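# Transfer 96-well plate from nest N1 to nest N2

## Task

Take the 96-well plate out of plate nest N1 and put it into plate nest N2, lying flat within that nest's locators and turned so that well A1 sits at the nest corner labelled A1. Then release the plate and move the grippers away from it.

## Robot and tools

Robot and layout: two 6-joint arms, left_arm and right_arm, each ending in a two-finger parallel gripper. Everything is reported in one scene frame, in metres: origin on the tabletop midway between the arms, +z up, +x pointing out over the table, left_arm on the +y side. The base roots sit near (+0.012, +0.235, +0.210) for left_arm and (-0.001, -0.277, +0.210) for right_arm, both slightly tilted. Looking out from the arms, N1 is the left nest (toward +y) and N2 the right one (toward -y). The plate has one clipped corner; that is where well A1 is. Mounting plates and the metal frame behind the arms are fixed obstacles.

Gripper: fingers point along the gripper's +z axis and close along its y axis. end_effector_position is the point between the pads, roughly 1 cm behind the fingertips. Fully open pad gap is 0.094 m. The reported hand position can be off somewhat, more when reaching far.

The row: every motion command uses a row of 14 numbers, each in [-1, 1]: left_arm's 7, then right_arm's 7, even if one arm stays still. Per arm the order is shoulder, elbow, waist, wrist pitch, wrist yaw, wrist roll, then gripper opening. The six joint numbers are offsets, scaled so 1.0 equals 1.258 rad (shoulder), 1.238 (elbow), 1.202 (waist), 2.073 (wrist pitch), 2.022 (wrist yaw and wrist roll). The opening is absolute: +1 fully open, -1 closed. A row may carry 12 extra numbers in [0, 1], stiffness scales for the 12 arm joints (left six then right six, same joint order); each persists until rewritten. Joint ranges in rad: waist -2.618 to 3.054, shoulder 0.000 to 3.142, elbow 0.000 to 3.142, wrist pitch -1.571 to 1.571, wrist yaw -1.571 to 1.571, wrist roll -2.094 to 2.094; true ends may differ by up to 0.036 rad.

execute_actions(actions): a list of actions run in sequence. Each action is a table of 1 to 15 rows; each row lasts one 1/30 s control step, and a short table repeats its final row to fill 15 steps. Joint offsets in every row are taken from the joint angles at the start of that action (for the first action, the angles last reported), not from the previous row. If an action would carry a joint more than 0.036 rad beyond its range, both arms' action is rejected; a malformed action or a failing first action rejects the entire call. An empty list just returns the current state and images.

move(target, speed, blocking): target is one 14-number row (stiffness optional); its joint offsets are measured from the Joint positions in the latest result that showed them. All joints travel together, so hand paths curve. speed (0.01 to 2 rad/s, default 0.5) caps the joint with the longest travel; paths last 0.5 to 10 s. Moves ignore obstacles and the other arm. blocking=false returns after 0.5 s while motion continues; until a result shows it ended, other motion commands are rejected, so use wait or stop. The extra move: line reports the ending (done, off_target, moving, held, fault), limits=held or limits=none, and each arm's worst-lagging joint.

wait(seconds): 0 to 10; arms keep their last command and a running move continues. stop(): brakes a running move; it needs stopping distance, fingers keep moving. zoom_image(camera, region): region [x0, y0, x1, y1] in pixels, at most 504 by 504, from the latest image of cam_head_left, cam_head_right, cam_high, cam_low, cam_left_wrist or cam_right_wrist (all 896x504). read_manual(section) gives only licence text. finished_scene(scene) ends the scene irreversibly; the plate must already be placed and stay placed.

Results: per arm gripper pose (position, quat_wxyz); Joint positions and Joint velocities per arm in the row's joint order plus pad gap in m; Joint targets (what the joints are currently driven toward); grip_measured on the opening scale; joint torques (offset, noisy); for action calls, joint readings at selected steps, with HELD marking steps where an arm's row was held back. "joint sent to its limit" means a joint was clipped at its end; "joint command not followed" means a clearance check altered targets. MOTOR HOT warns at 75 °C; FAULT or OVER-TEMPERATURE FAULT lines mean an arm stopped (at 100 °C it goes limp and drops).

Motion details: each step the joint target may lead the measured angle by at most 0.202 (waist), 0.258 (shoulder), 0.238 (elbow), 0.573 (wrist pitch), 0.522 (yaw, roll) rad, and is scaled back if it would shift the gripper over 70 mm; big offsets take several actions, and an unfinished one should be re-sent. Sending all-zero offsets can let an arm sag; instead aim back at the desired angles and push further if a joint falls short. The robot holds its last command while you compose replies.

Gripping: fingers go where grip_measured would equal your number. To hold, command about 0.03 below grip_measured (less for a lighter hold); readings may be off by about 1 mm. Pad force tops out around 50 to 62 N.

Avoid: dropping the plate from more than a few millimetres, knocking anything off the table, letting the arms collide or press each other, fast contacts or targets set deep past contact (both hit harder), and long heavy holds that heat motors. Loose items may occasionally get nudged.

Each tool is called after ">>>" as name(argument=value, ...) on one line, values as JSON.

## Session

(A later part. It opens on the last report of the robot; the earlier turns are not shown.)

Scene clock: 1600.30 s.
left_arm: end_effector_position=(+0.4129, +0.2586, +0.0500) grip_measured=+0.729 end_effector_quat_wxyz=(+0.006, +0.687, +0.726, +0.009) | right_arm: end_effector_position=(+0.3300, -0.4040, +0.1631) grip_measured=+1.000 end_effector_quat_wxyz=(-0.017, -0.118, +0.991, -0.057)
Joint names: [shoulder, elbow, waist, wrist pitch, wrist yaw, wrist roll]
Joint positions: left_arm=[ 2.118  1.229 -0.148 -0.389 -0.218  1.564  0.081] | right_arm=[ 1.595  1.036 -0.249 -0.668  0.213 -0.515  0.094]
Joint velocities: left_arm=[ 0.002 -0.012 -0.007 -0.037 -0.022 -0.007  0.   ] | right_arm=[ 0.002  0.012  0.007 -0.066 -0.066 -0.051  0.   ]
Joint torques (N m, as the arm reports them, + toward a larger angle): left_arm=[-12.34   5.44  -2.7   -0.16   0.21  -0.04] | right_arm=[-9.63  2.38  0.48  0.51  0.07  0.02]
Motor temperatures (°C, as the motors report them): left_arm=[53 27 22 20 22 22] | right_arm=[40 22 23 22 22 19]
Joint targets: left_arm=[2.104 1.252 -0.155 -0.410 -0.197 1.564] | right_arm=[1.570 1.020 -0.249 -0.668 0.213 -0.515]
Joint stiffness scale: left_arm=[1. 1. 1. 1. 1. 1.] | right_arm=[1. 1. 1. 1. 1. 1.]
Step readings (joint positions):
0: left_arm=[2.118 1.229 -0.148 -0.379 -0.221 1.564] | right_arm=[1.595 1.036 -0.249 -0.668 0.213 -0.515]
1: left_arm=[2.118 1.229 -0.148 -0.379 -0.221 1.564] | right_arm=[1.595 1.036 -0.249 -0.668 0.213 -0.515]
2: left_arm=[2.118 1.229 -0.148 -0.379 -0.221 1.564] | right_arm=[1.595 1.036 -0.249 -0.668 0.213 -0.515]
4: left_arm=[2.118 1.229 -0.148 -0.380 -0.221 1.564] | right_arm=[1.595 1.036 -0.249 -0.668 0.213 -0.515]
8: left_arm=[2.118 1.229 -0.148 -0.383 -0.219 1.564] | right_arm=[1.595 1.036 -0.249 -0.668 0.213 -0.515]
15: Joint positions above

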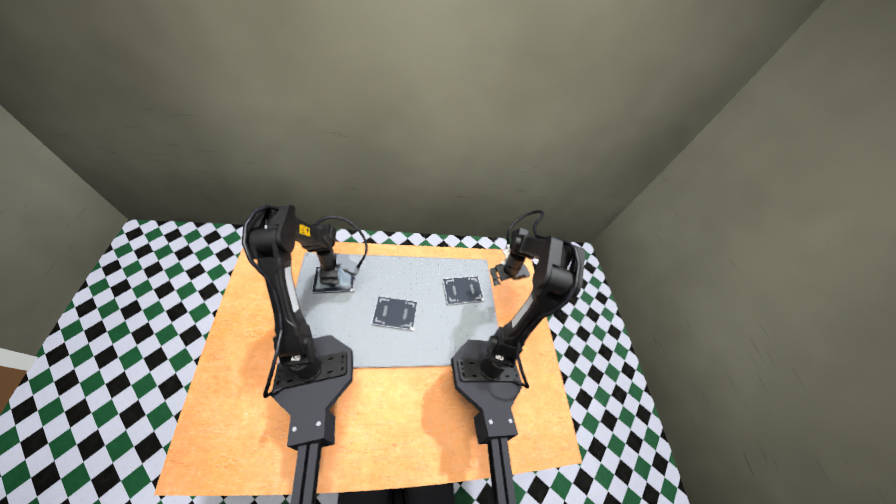

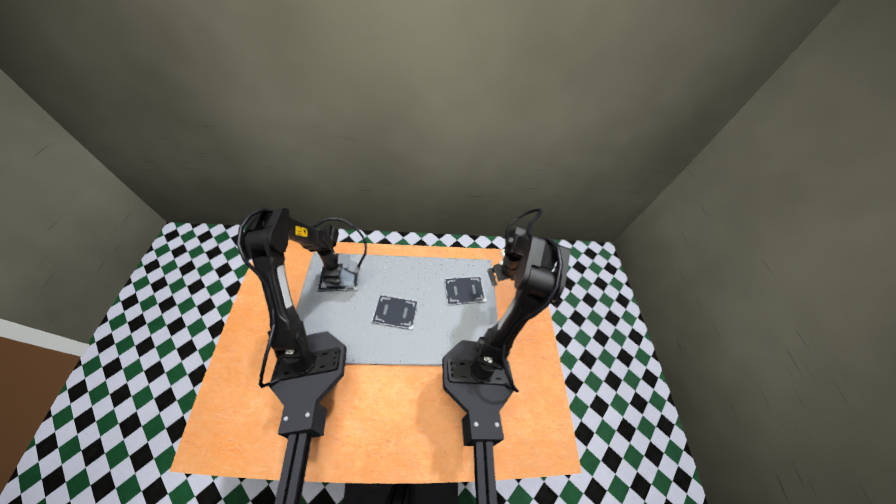

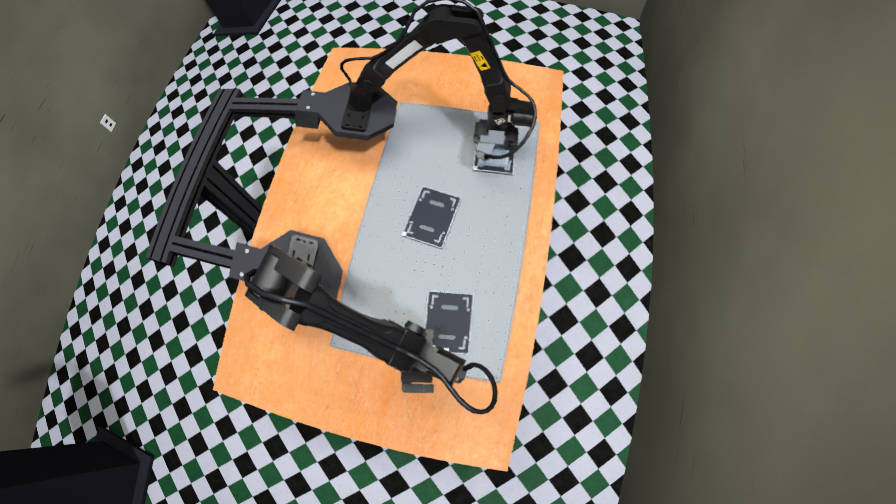

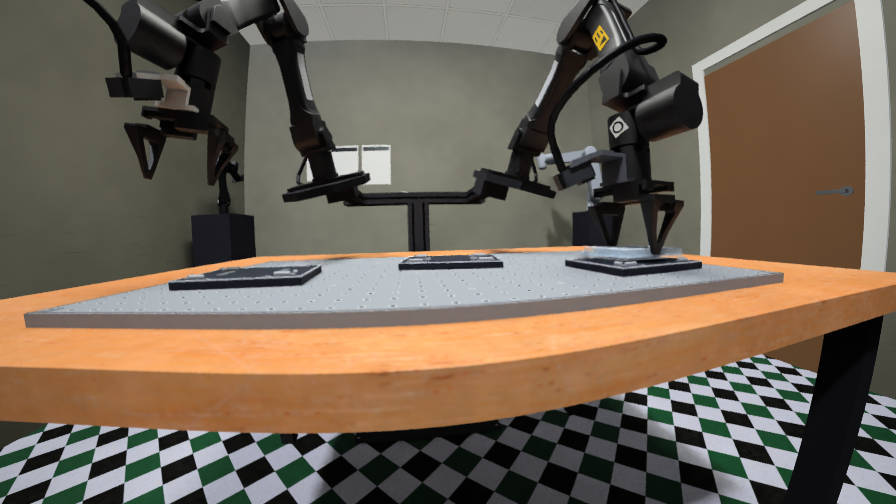

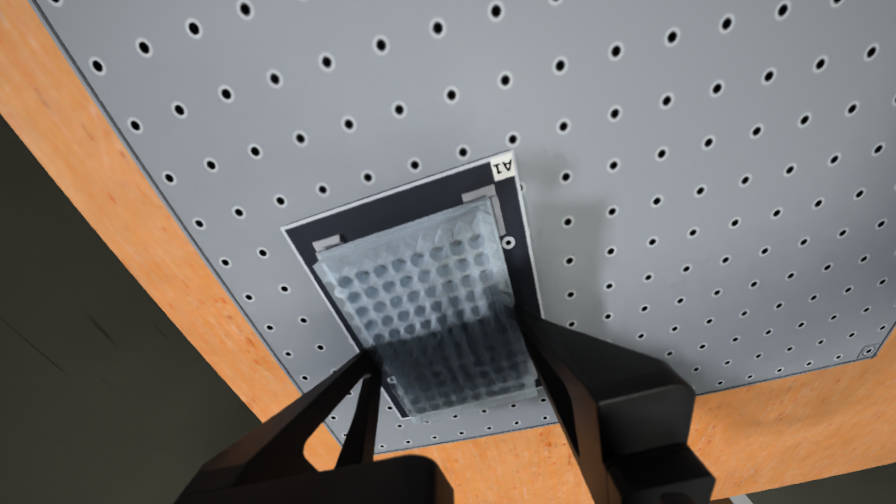

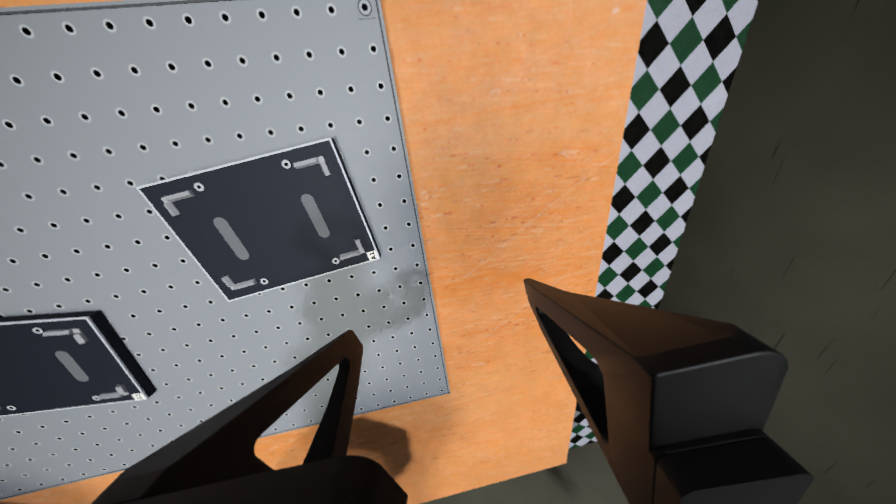

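>>> execute_actions(actions=[])

Scene clock: 1621.37 s.
left_arm: end_effector_position=(+0.4127, +0.2586, +0.0500) grip_measured=+0.729 end_effector_quat_wxyz=(+0.006, +0.687, +0.726, +0.009) | right_arm: end_effector_position=(+0.3300, -0.4040, +0.1631) grip_measured=+1.000 end_effector_quat_wxyz=(-0.017, -0.118, +0.991, -0.057)
Joint names: [shoulder, elbow, waist, wrist pitch, wrist yaw, wrist roll]
Joint positions: left_arm=[ 2.118  1.229 -0.148 -0.389 -0.218  1.564  0.081] | right_arm=[ 1.595  1.036 -0.249 -0.668  0.213 -0.515  0.094]
Joint velocities: left_arm=[ 0.002  0.002 -0.007  0.007  0.051 -0.007 -0.   ] | right_arm=[-0.007  0.002  0.012 -0.022  0.051 -0.066  0.   ]
Joint torques (N m, as the arm reports them, + toward a larger angle): left_arm=[-12.33   5.44  -2.71  -0.15   0.2   -0.04] | right_arm=[-9.62  2.42  0.47  0.5   0.08  0.02]
Motor temperatures (°C, as the motors report them): left_arm=[53 27 22 20 22 22] | right_arm=[40 22 23 22 22 19]
Joint targets: left_arm=[2.104 1.252 -0.155 -0.410 -0.197 1.564] | right_arm=[1.570 1.020 -0.249 -0.668 0.213 -0.515]
Joint stiffness scale: left_arm=[1. 1. 1. 1. 1. 1.] | right_arm=[1. 1. 1. 1. 1. 1.]

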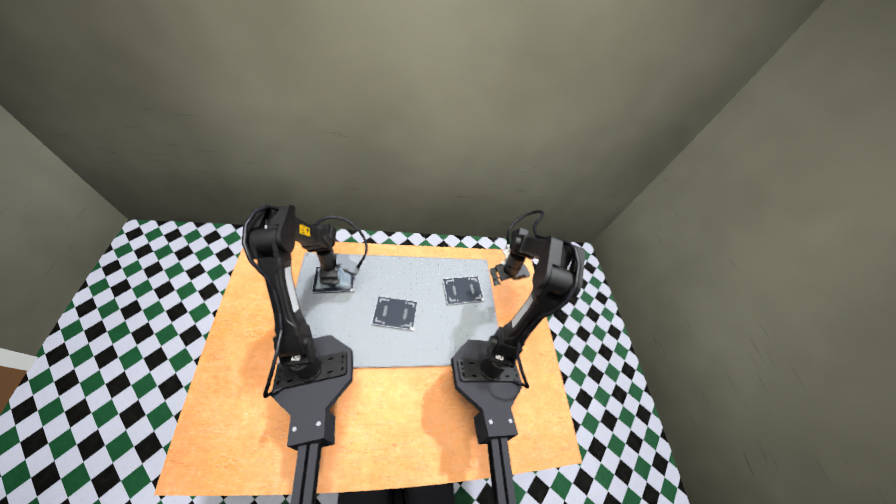

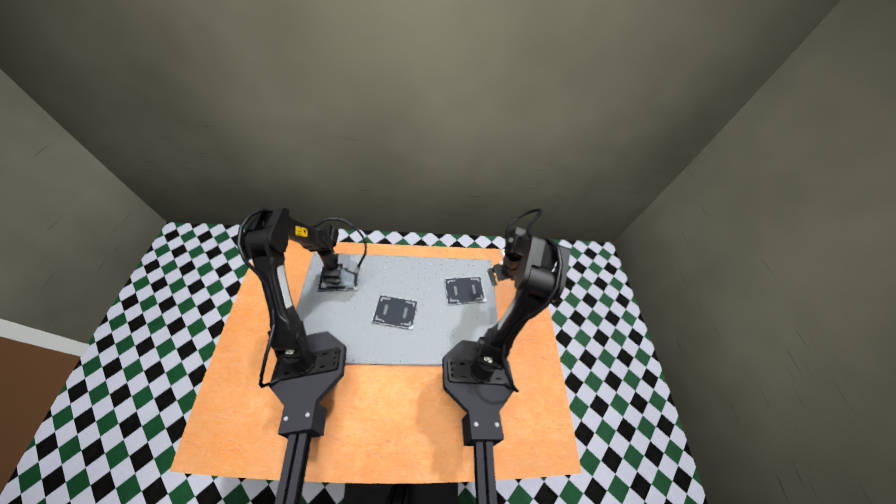

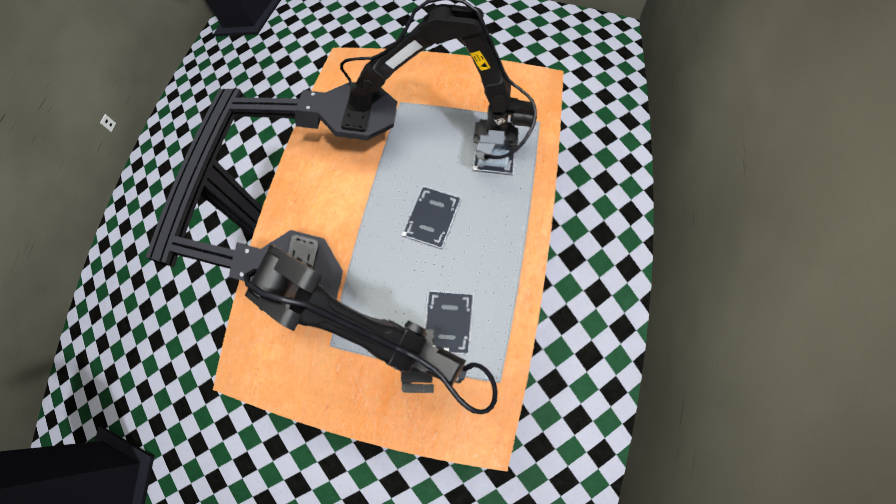

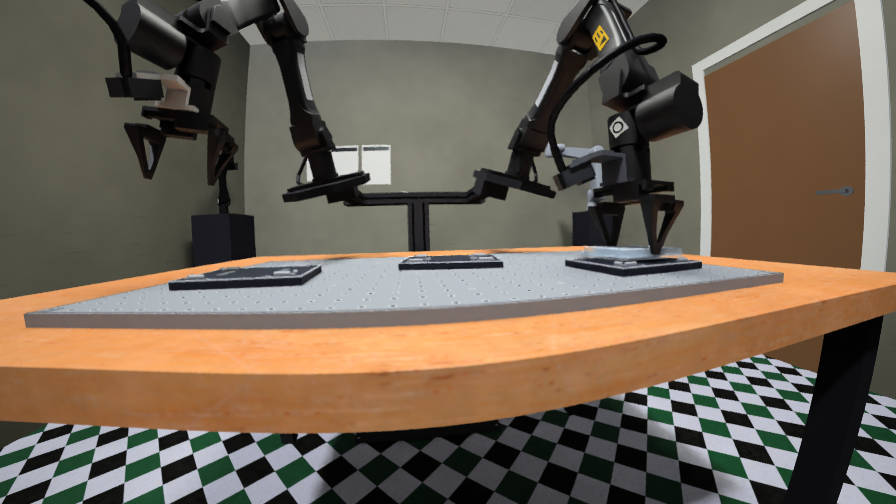

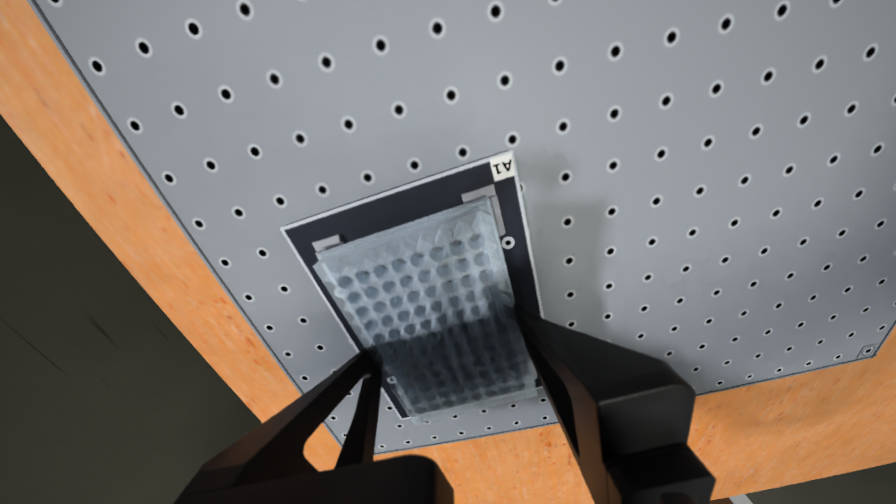

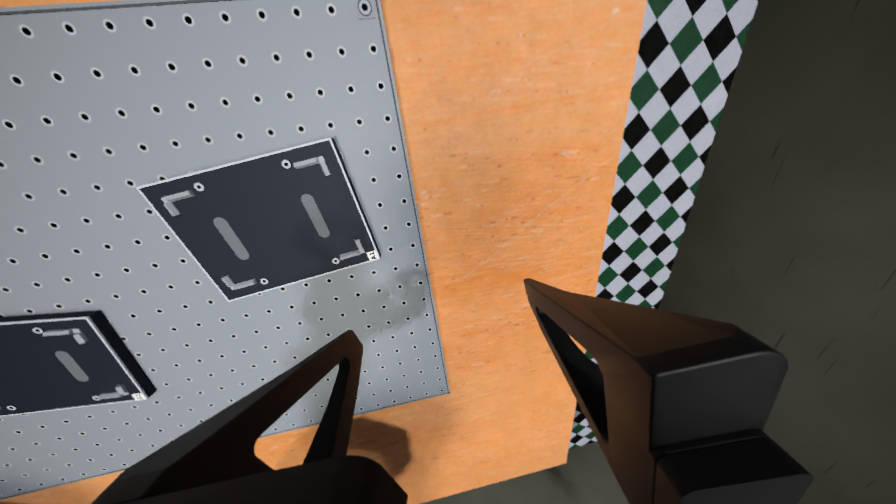

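>>> execute_actions(actions=[[[0.0,0.018,-0.006,-0.004,0.005,0,0.70,-0.02,-0.013,0,0,0,0,1],[0.006,0.018,-0.006,-0.002,0.005,0,0.70,-0.02,-0.013,0,0,0,0,1],[0.010,0.018,-0.006,0,0.005,0,0.70,-0.02,-0.013,0,0,0,0,1],[0.012,0.018,-0.006,0,0.005,0,0.70,-0.02,-0.013,0,0,0,0,1],[0.013,0.018,-0.006,0,0.005,0,0.70,-0.02,-0.013,0,0,0,0,1],[0.014,0.018,-0.006,0,0.005,0,0.70,-0.02,-0.013,0,0,0,0,1],[0.015,0.018,-0.006,0,0.005,0,0.70,-0.02,-0.013,0,0,0,0,1],[0.016,0.018,-0.006,0,0.005,0,0.70,-0.02,-0.013,0,0,0,0,1],[0.017,0.018,-0.006,0,0.005,0,0.70,-0.02,-0.013,0,0,0,0,1],[0.018,0.018,-0.006,0,0.005,0,0.70,-0.02,-0.013,0,0,0,0,1],[0.019,0.018,-0.006,0,0.005,0,0.70,-0.02,-0.013,0,0,0,0,1],[0.020,0.018,-0.006,0,0.005,0,0.70,-0.02,-0.013,0,0,0,0,1],[0.021,0.018,-0.006,0,0.005,0,0.70,-0.02,-0.013,0,0,0,0,1],[0.022,0.018,-0.006,0,0.005,0,0.70,-0.02,-0.013,0,0,0,0,1],[0.023,0.018,-0.006,0,0.005,0,0.70,-0.02,-0.013,0,0,0,0,1]]])

Scene clock: 1631.87 s.
left_arm: end_effector_position=(+0.4126, +0.2582, +0.0482) grip_measured=+0.729 end_effector_quat_wxyz=(+0.006, +0.688, +0.725, +0.009) | right_arm: end_effector_position=(+0.3300, -0.4040, +0.1631) grip_measured=+1.000 end_effector_quat_wxyz=(-0.017, -0.118, +0.991, -0.057)
Joint names: [shoulder, elbow, waist, wrist pitch, wrist yaw, wrist roll]
Joint positions: left_arm=[ 2.123  1.229 -0.148 -0.384 -0.218  1.567  0.081] | right_arm=[ 1.595  1.036 -0.249 -0.668  0.213 -0.515  0.094]
Joint velocities: left_arm=[ 0.017  0.007  0.002 -0.007 -0.066 -0.037  0.   ] | right_arm=[-0.027  0.002 -0.007  0.051  0.081 -0.081  0.   ]
Joint torques (N m, as the arm reports them, + toward a larger angle): left_arm=[-9.25  5.42 -2.7   0.    0.08 -0.06] | right_arm=[-9.63  2.45  0.45  0.5   0.06  0.02]
Motor temperatures (°C, as the motors report them): left_arm=[52 27 22 20 22 22] | right_arm=[40 22 23 22 22 19]
Joint targets: left_arm=[2.147 1.252 -0.155 -0.389 -0.208 1.564] | right_arm=[1.570 1.020 -0.249 -0.668 0.213 -0.515]
Joint stiffness scale: left_arm=[1. 1. 1. 1. 1. 1.] | right_arm=[1. 1. 1. 1. 1. 1.]
Step readings (joint positions):
0: left_arm=[2.118 1.229 -0.148 -0.389 -0.218 1.564] | right_arm=[1.595 1.036 -0.249 -0.668 0.213 -0.515]
1: left_arm=[2.118 1.229 -0.148 -0.389 -0.218 1.564] | right_arm=[1.595 1.036 -0.249 -0.668 0.213 -0.515]
2: left_arm=[2.118 1.229 -0.148 -0.389 -0.218 1.564] | right_arm=[1.595 1.036 -0.249 -0.668 0.213 -0.515]
4: left_arm=[2.118 1.229 -0.148 -0.389 -0.218 1.564] | right_arm=[1.595 1.036 -0.249 -0.668 0.213 -0.515]
8: left_arm=[2.122 1.229 -0.148 -0.387 -0.218 1.564] | right_arm=[1.595 1.036 -0.249 -0.668 0.213 -0.515]
15: Joint positions above

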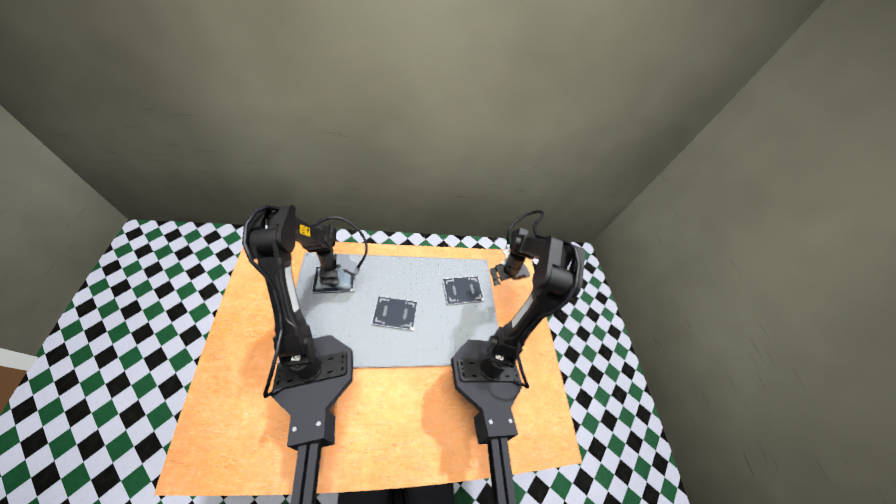

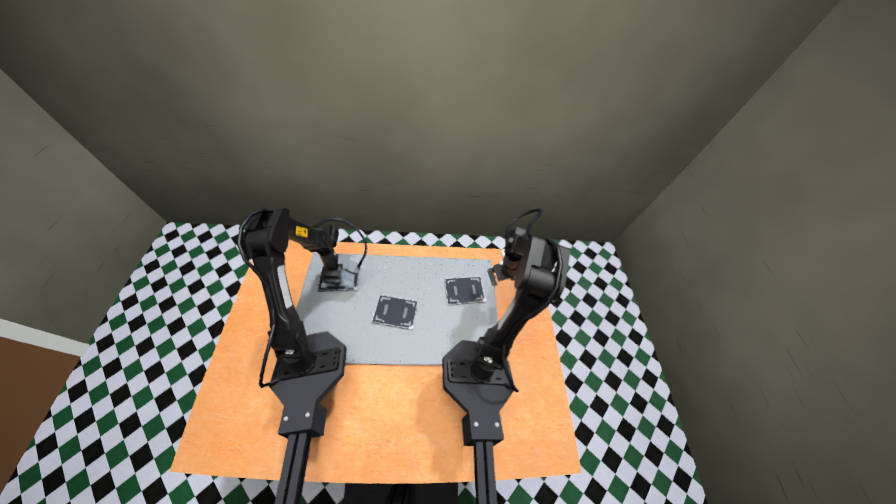

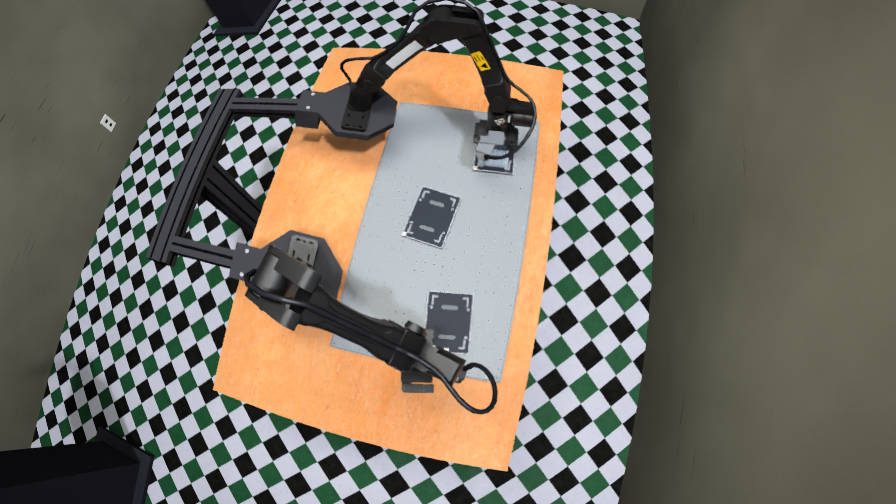

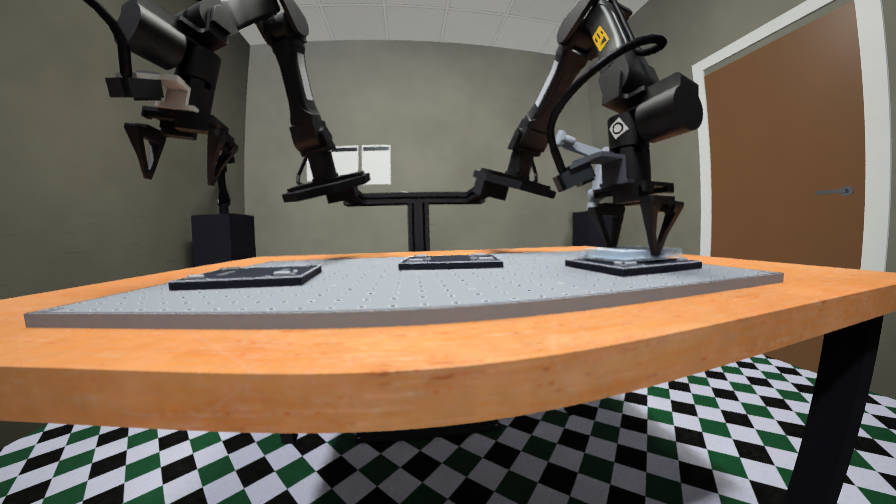

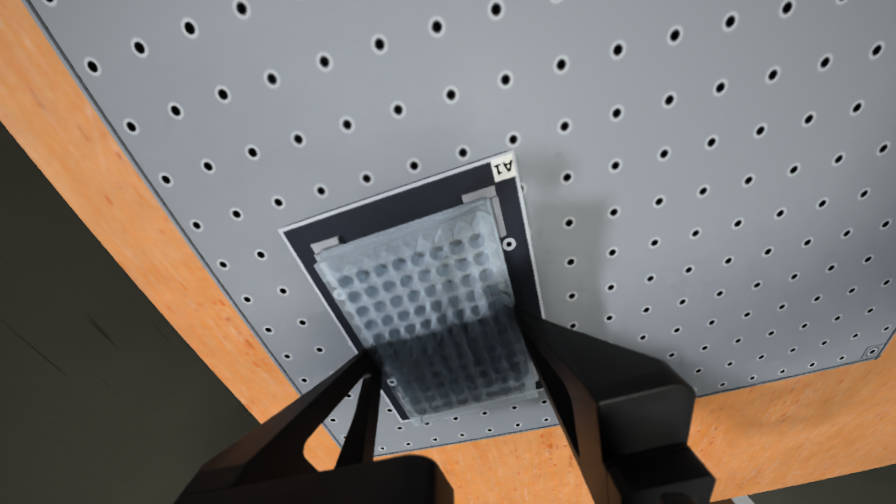

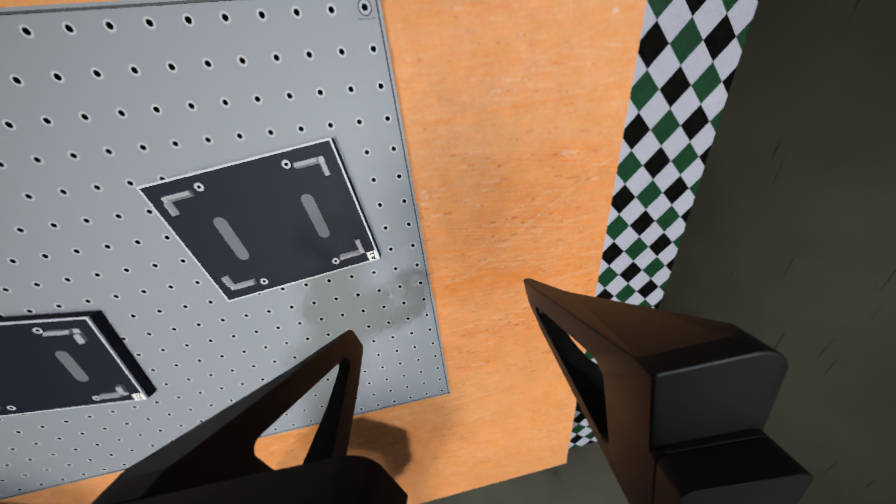

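>>> zoom_image(camera="cam_left_wrist", region=[430,150,550,260])

>>> zoom_image(camera="cam_left_wrist", region=[280,200,400,300])

>>> zoom_image(camera="cam_low", region=[560,235,710,285])

>>> execute_actions(actions=[])

Region (430, 150, 550, 260) of cam_left_wrist's 896x504 image, scaled by 4.200, with more detail than that image has; it fills the top 462 rows of this view, and the rest is white.

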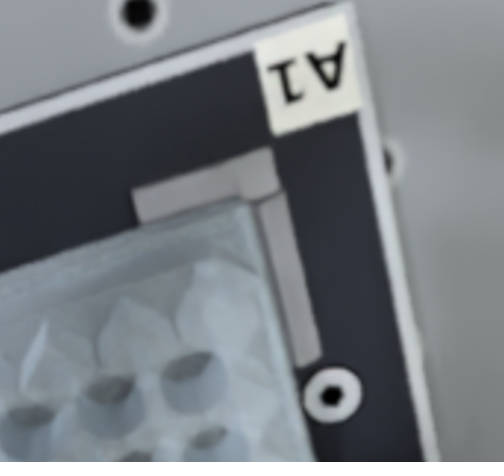

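Region (280, 200, 400, 300) of cam_left_wrist's 896x504 image, scaled by 4.200, with more detail than that image has.

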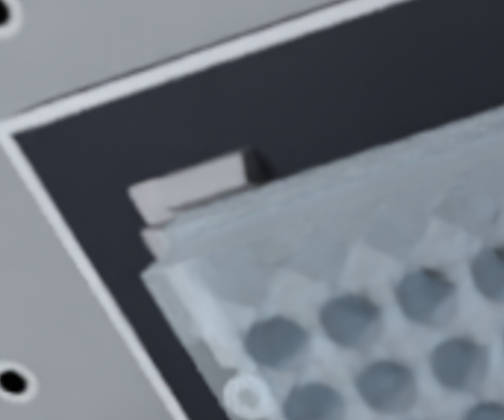

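Region (560, 235, 710, 285) of cam_low's 896x504 image, scaled by 3.360, with more detail than that image has.

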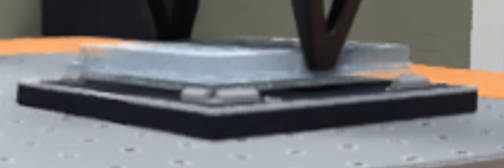

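Scene clock: 1636.80 s.
left_arm: end_effector_position=(+0.4126, +0.2582, +0.0482) grip_measured=+0.729 end_effector_quat_wxyz=(+0.006, +0.688, +0.725, +0.009) | right_arm: end_effector_position=(+0.3300, -0.4040, +0.1631) grip_measured=+1.000 end_effector_quat_wxyz=(-0.017, -0.118, +0.991, -0.057)
Joint names: [shoulder, elbow, waist, wrist pitch, wrist yaw, wrist roll]
Joint positions: left_arm=[ 2.123  1.229 -0.148 -0.384 -0.218  1.567  0.081] | right_arm=[ 1.595  1.036 -0.249 -0.668  0.213 -0.515  0.094]
Joint velocities: left_arm=[-0.007 -0.017 -0.002  0.051  0.022  0.037  0.   ] | right_arm=[-0.017 -0.002  0.017 -0.051 -0.022 -0.081  0.   ]
Joint torques (N m, as the arm reports them, + toward a larger angle): left_arm=[-9.25  5.42 -2.71  0.    0.08 -0.06] | right_arm=[-9.58  2.45  0.5   0.51  0.07  0.02]
Motor temperatures (°C, as the motors report them): left_arm=[51 27 22 20 22 22] | right_arm=[40 22 23 22 22 19]
Joint targets: left_arm=[2.147 1.252 -0.155 -0.389 -0.208 1.564] | right_arm=[1.570 1.020 -0.249 -0.668 0.213 -0.515]
Joint stiffness scale: left_arm=[1. 1. 1. 1. 1. 1.] | right_arm=[1. 1. 1. 1. 1. 1.]

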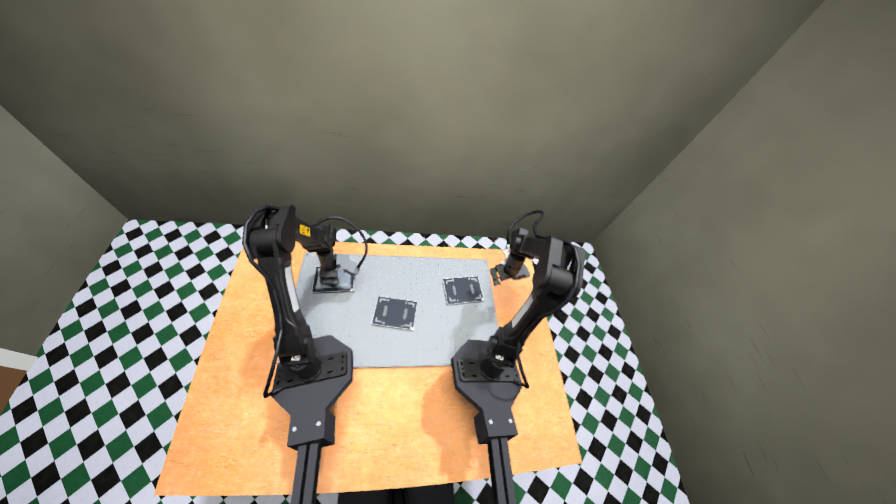

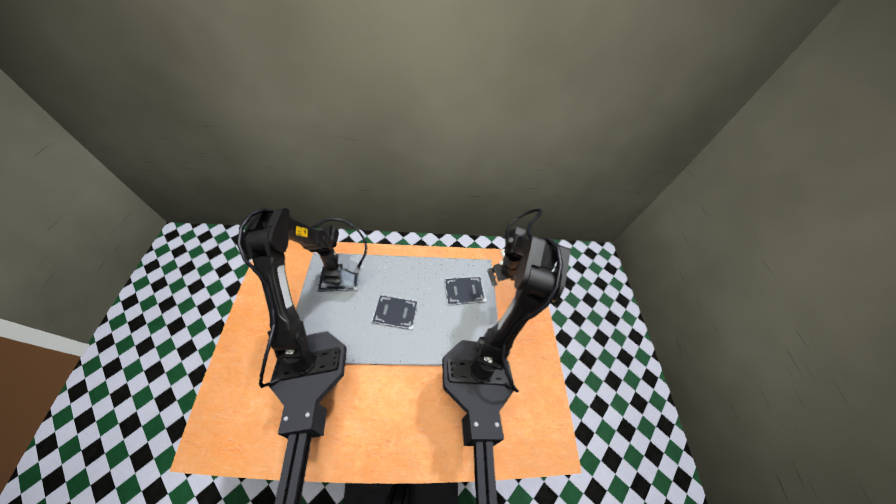

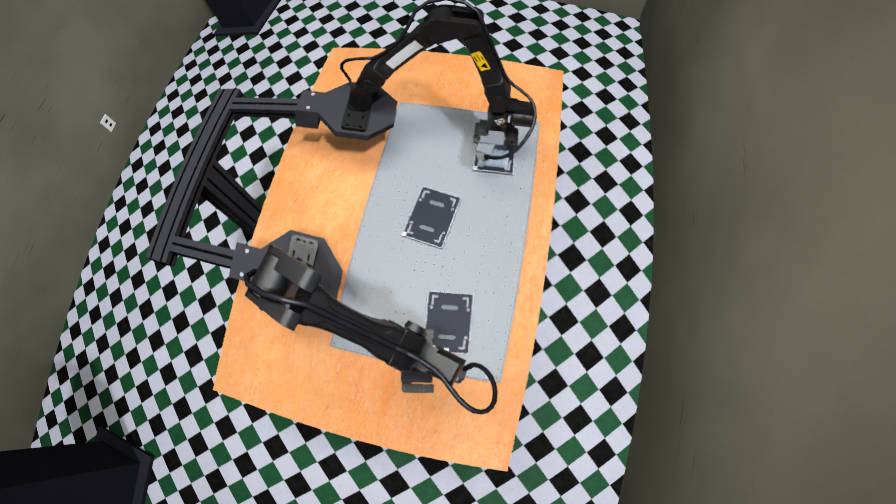

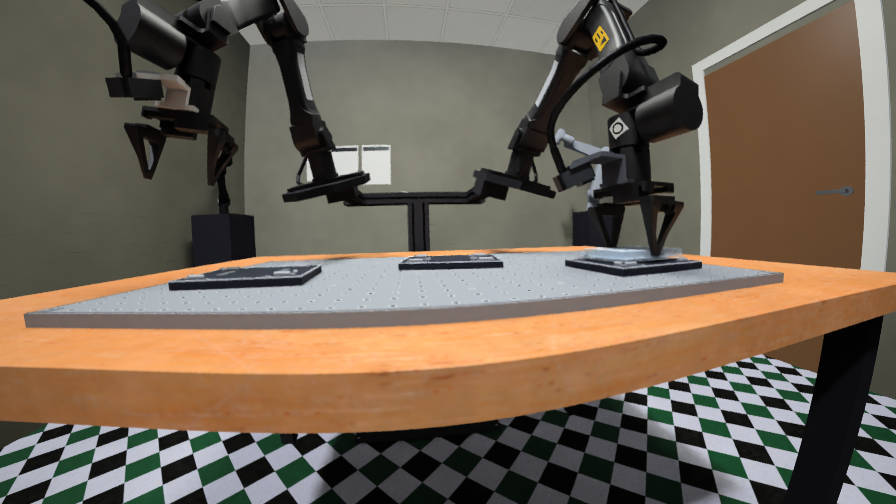

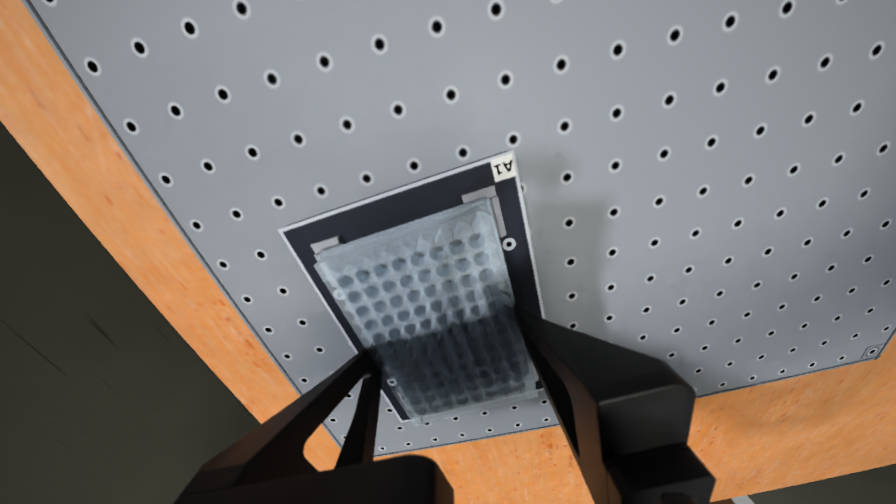

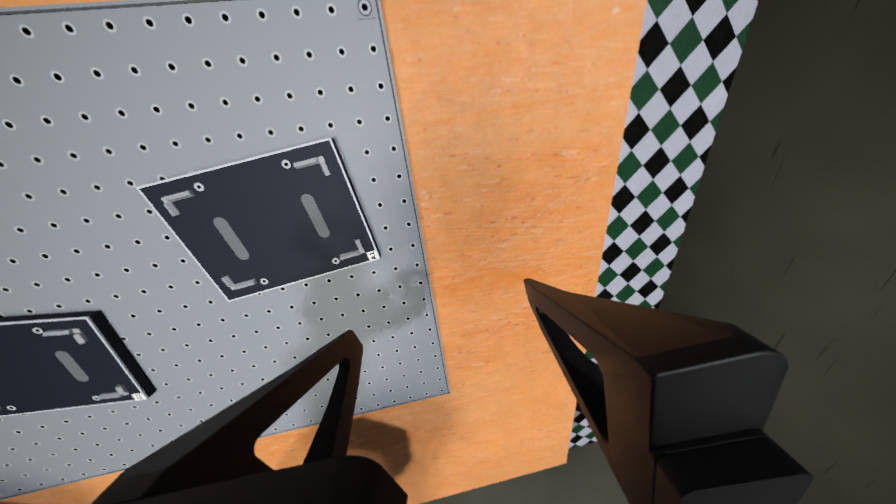

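>>> zoom_image(camera="cam_high", region=[460,130,540,190])

>>> zoom_image(camera="cam_left_wrist", region=[370,350,560,440])

>>> zoom_image(camera="cam_head_left", region=[300,255,370,300])

Region (460, 130, 540, 190) of cam_high's 896x504 image, scaled by 6.300, with more detail than that image has; it fills the top 378 rows of this view, and the rest is white.

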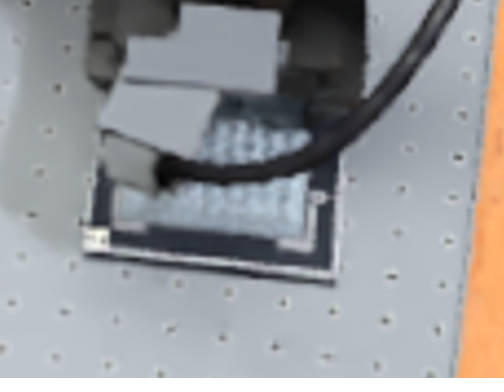

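Region (370, 350, 560, 440) of cam_left_wrist's 896x504 image, scaled by 2.653, with more detail than that image has; it fills the top 239 rows of this view, and the rest is white.

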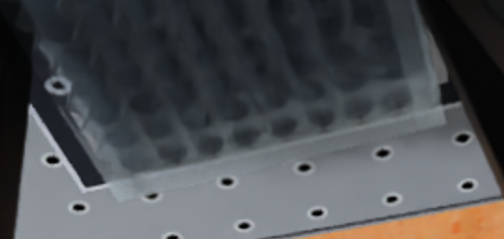

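Region (300, 255, 370, 300) of cam_head_left's 896x504 image, scaled by 7.200, with more detail than that image has; it fills the top 324 rows of this view, and the rest is white.

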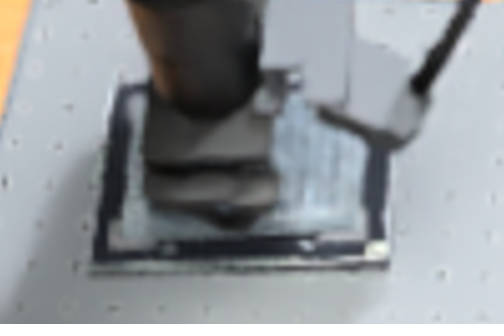

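>>> zoom_image(camera="cam_low", region=[650,240,710,280])

>>> zoom_image(camera="cam_low", region=[565,240,645,280])

Region (650, 240, 710, 280) of cam_low's 896x504 image, scaled by 8.400, with more detail than that image has.

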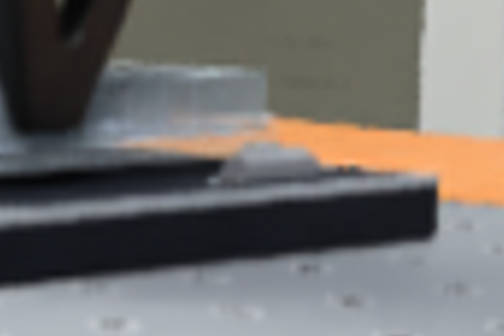

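Region (565, 240, 645, 280) of cam_low's 896x504 image, scaled by 6.300, with more detail than that image has.

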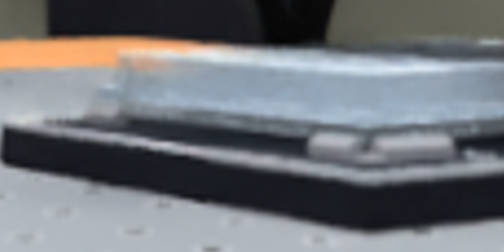

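>>> execute_actions(actions=[[[0.019,0.018,-0.006,-0.002,0.005,-0.001,0.70,-0.02,-0.013,0,0,0,0,1],[0.019,0.018,-0.006,-0.001,0.005,-0.001,0.70,-0.02,-0.013,0,0,0,0,1],[0.019,0.018,-0.006,0,0.005,-0.001,0.70,-0.02,-0.013,0,0,0,0,1],[0.019,0.018,-0.006,0.001,0.005,-0.001,0.70,-0.02,-0.013,0,0,0,0,1],[0.019,0.018,-0.006,0.0015,0.005,-0.001,0.70,-0.02,-0.013,0,0,0,0,1],[0.019,0.018,-0.006,0.002,0.005,-0.001,0.70,-0.02,-0.013,0,0,0,0,1],[0.019,0.018,-0.006,0.0025,0.005,-0.001,0.70,-0.02,-0.013,0,0,0,0,1],[0.019,0.018,-0.006,0.003,0.005,-0.001,0.70,-0.02,-0.013,0,0,0,0,1],[0.019,0.018,-0.006,0.0035,0.005,-0.001,0.70,-0.02,-0.013,0,0,0,0,1],[0.019,0.018,-0.006,0.004,0.005,-0.001,0.70,-0.02,-0.013,0,0,0,0,1]]])

Scene clock: 1714.37 s.
left_arm: end_effector_position=(+0.4134, +0.2585, +0.0469) grip_measured=+0.729 end_effector_quat_wxyz=(+0.006, +0.689, +0.725, +0.011) | right_arm: end_effector_position=(+0.3300, -0.4040, +0.1631) grip_measured=+1.000 end_effector_quat_wxyz=(-0.017, -0.118, +0.991, -0.057)
Joint names: [shoulder, elbow, waist, wrist pitch, wrist yaw, wrist roll]
Joint positions: left_arm=[ 2.127  1.229 -0.148 -0.377 -0.221  1.57   0.081] | right_arm=[ 1.595  1.036 -0.249 -0.668  0.213 -0.515  0.094]
Joint velocities: left_arm=[-0.022  0.012 -0.002  0.022 -0.022 -0.037  0.   ] | right_arm=[-0.007 -0.007  0.017  0.051 -0.022  0.007  0.   ]
Joint torques (N m, as the arm reports them, + toward a larger angle): left_arm=[-9.54  5.42 -2.71  0.06  0.11 -0.09] | right_arm=[-9.62  2.42  0.48  0.5   0.06  0.01]
Motor temperatures (°C, as the motors report them): left_arm=[47 27 22 20 22 22] | right_arm=[40 22 23 22 22 19]
Joint targets: left_arm=[2.147 1.252 -0.155 -0.376 -0.208 1.564] | right_arm=[1.570 1.020 -0.249 -0.668 0.213 -0.515]
Joint stiffness scale: left_arm=[1. 1. 1. 1. 1. 1.] | right_arm=[1. 1. 1. 1. 1. 1.]
Step readings (joint positions):
0: left_arm=[2.123 1.229 -0.148 -0.384 -0.218 1.567] | right_arm=[1.595 1.036 -0.249 -0.668 0.213 -0.515]
1: left_arm=[2.123 1.229 -0.148 -0.384 -0.218 1.567] | right_arm=[1.595 1.036 -0.249 -0.668 0.213 -0.515]
2: left_arm=[2.123 1.229 -0.148 -0.384 -0.218 1.567] | right_arm=[1.595 1.036 -0.249 -0.668 0.213 -0.515]
4: left_arm=[2.124 1.229 -0.148 -0.384 -0.218 1.567] | right_arm=[1.595 1.036 -0.249 -0.668 0.213 -0.515]
8: left_arm=[2.126 1.229 -0.148 -0.379 -0.221 1.569] | right_arm=[1.595 1.036 -0.249 -0.668 0.213 -0.515]
15: Joint positions above

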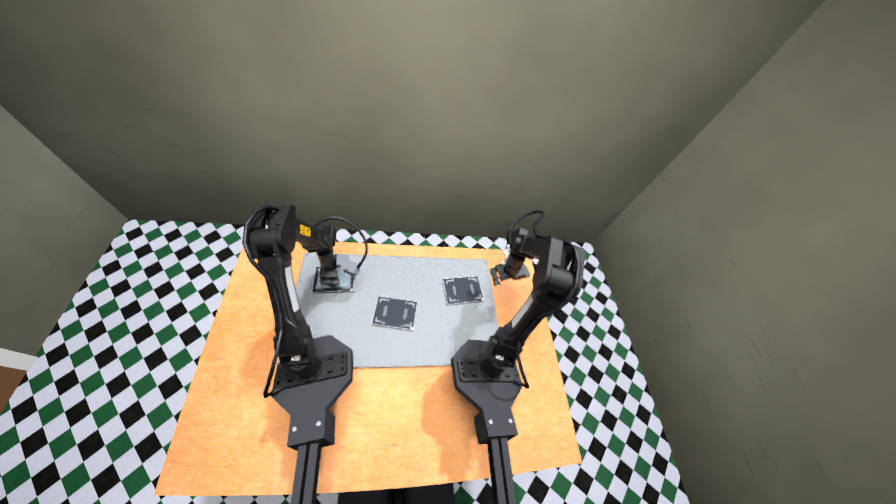

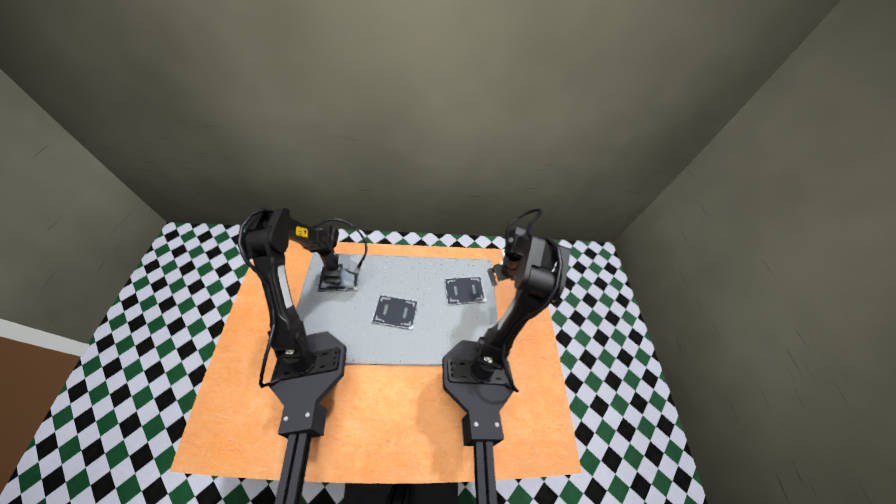

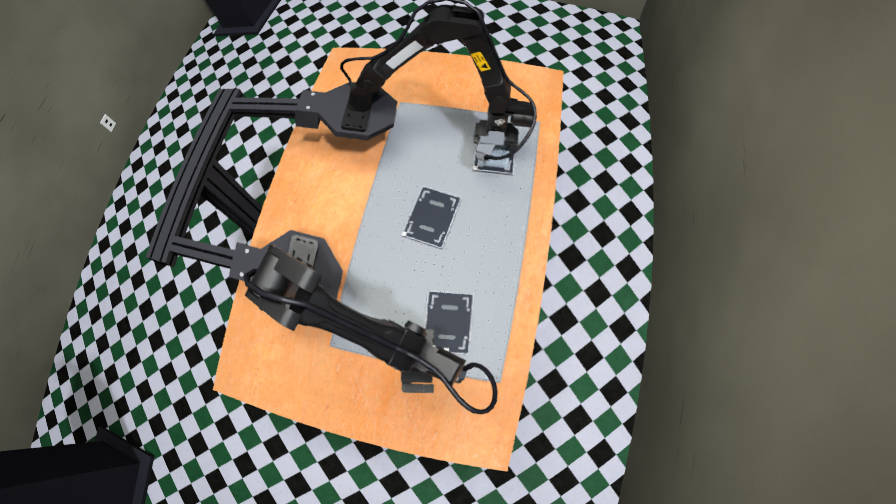

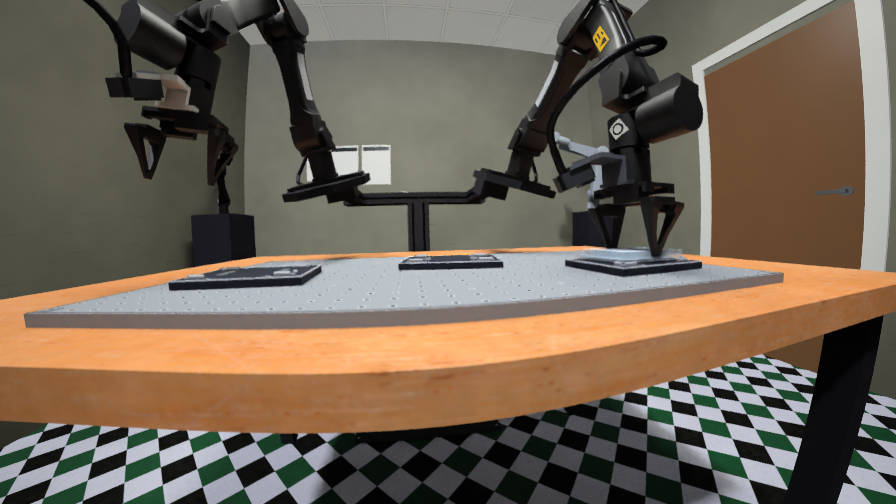

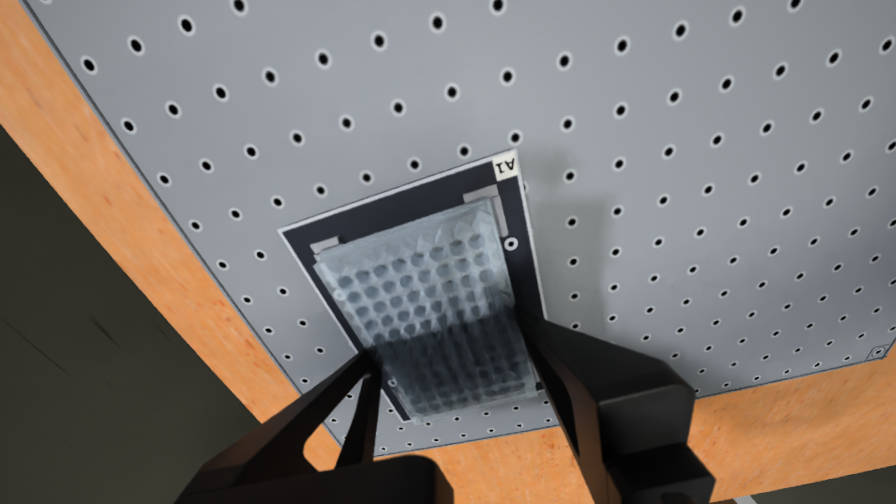

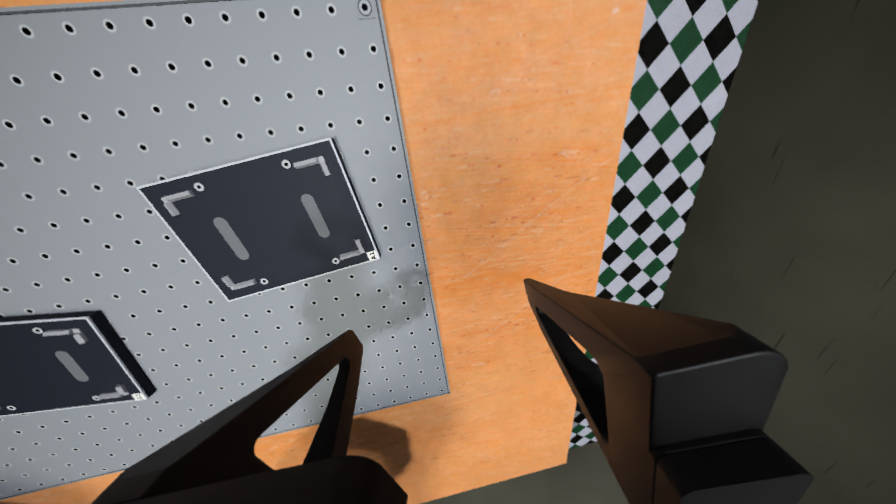

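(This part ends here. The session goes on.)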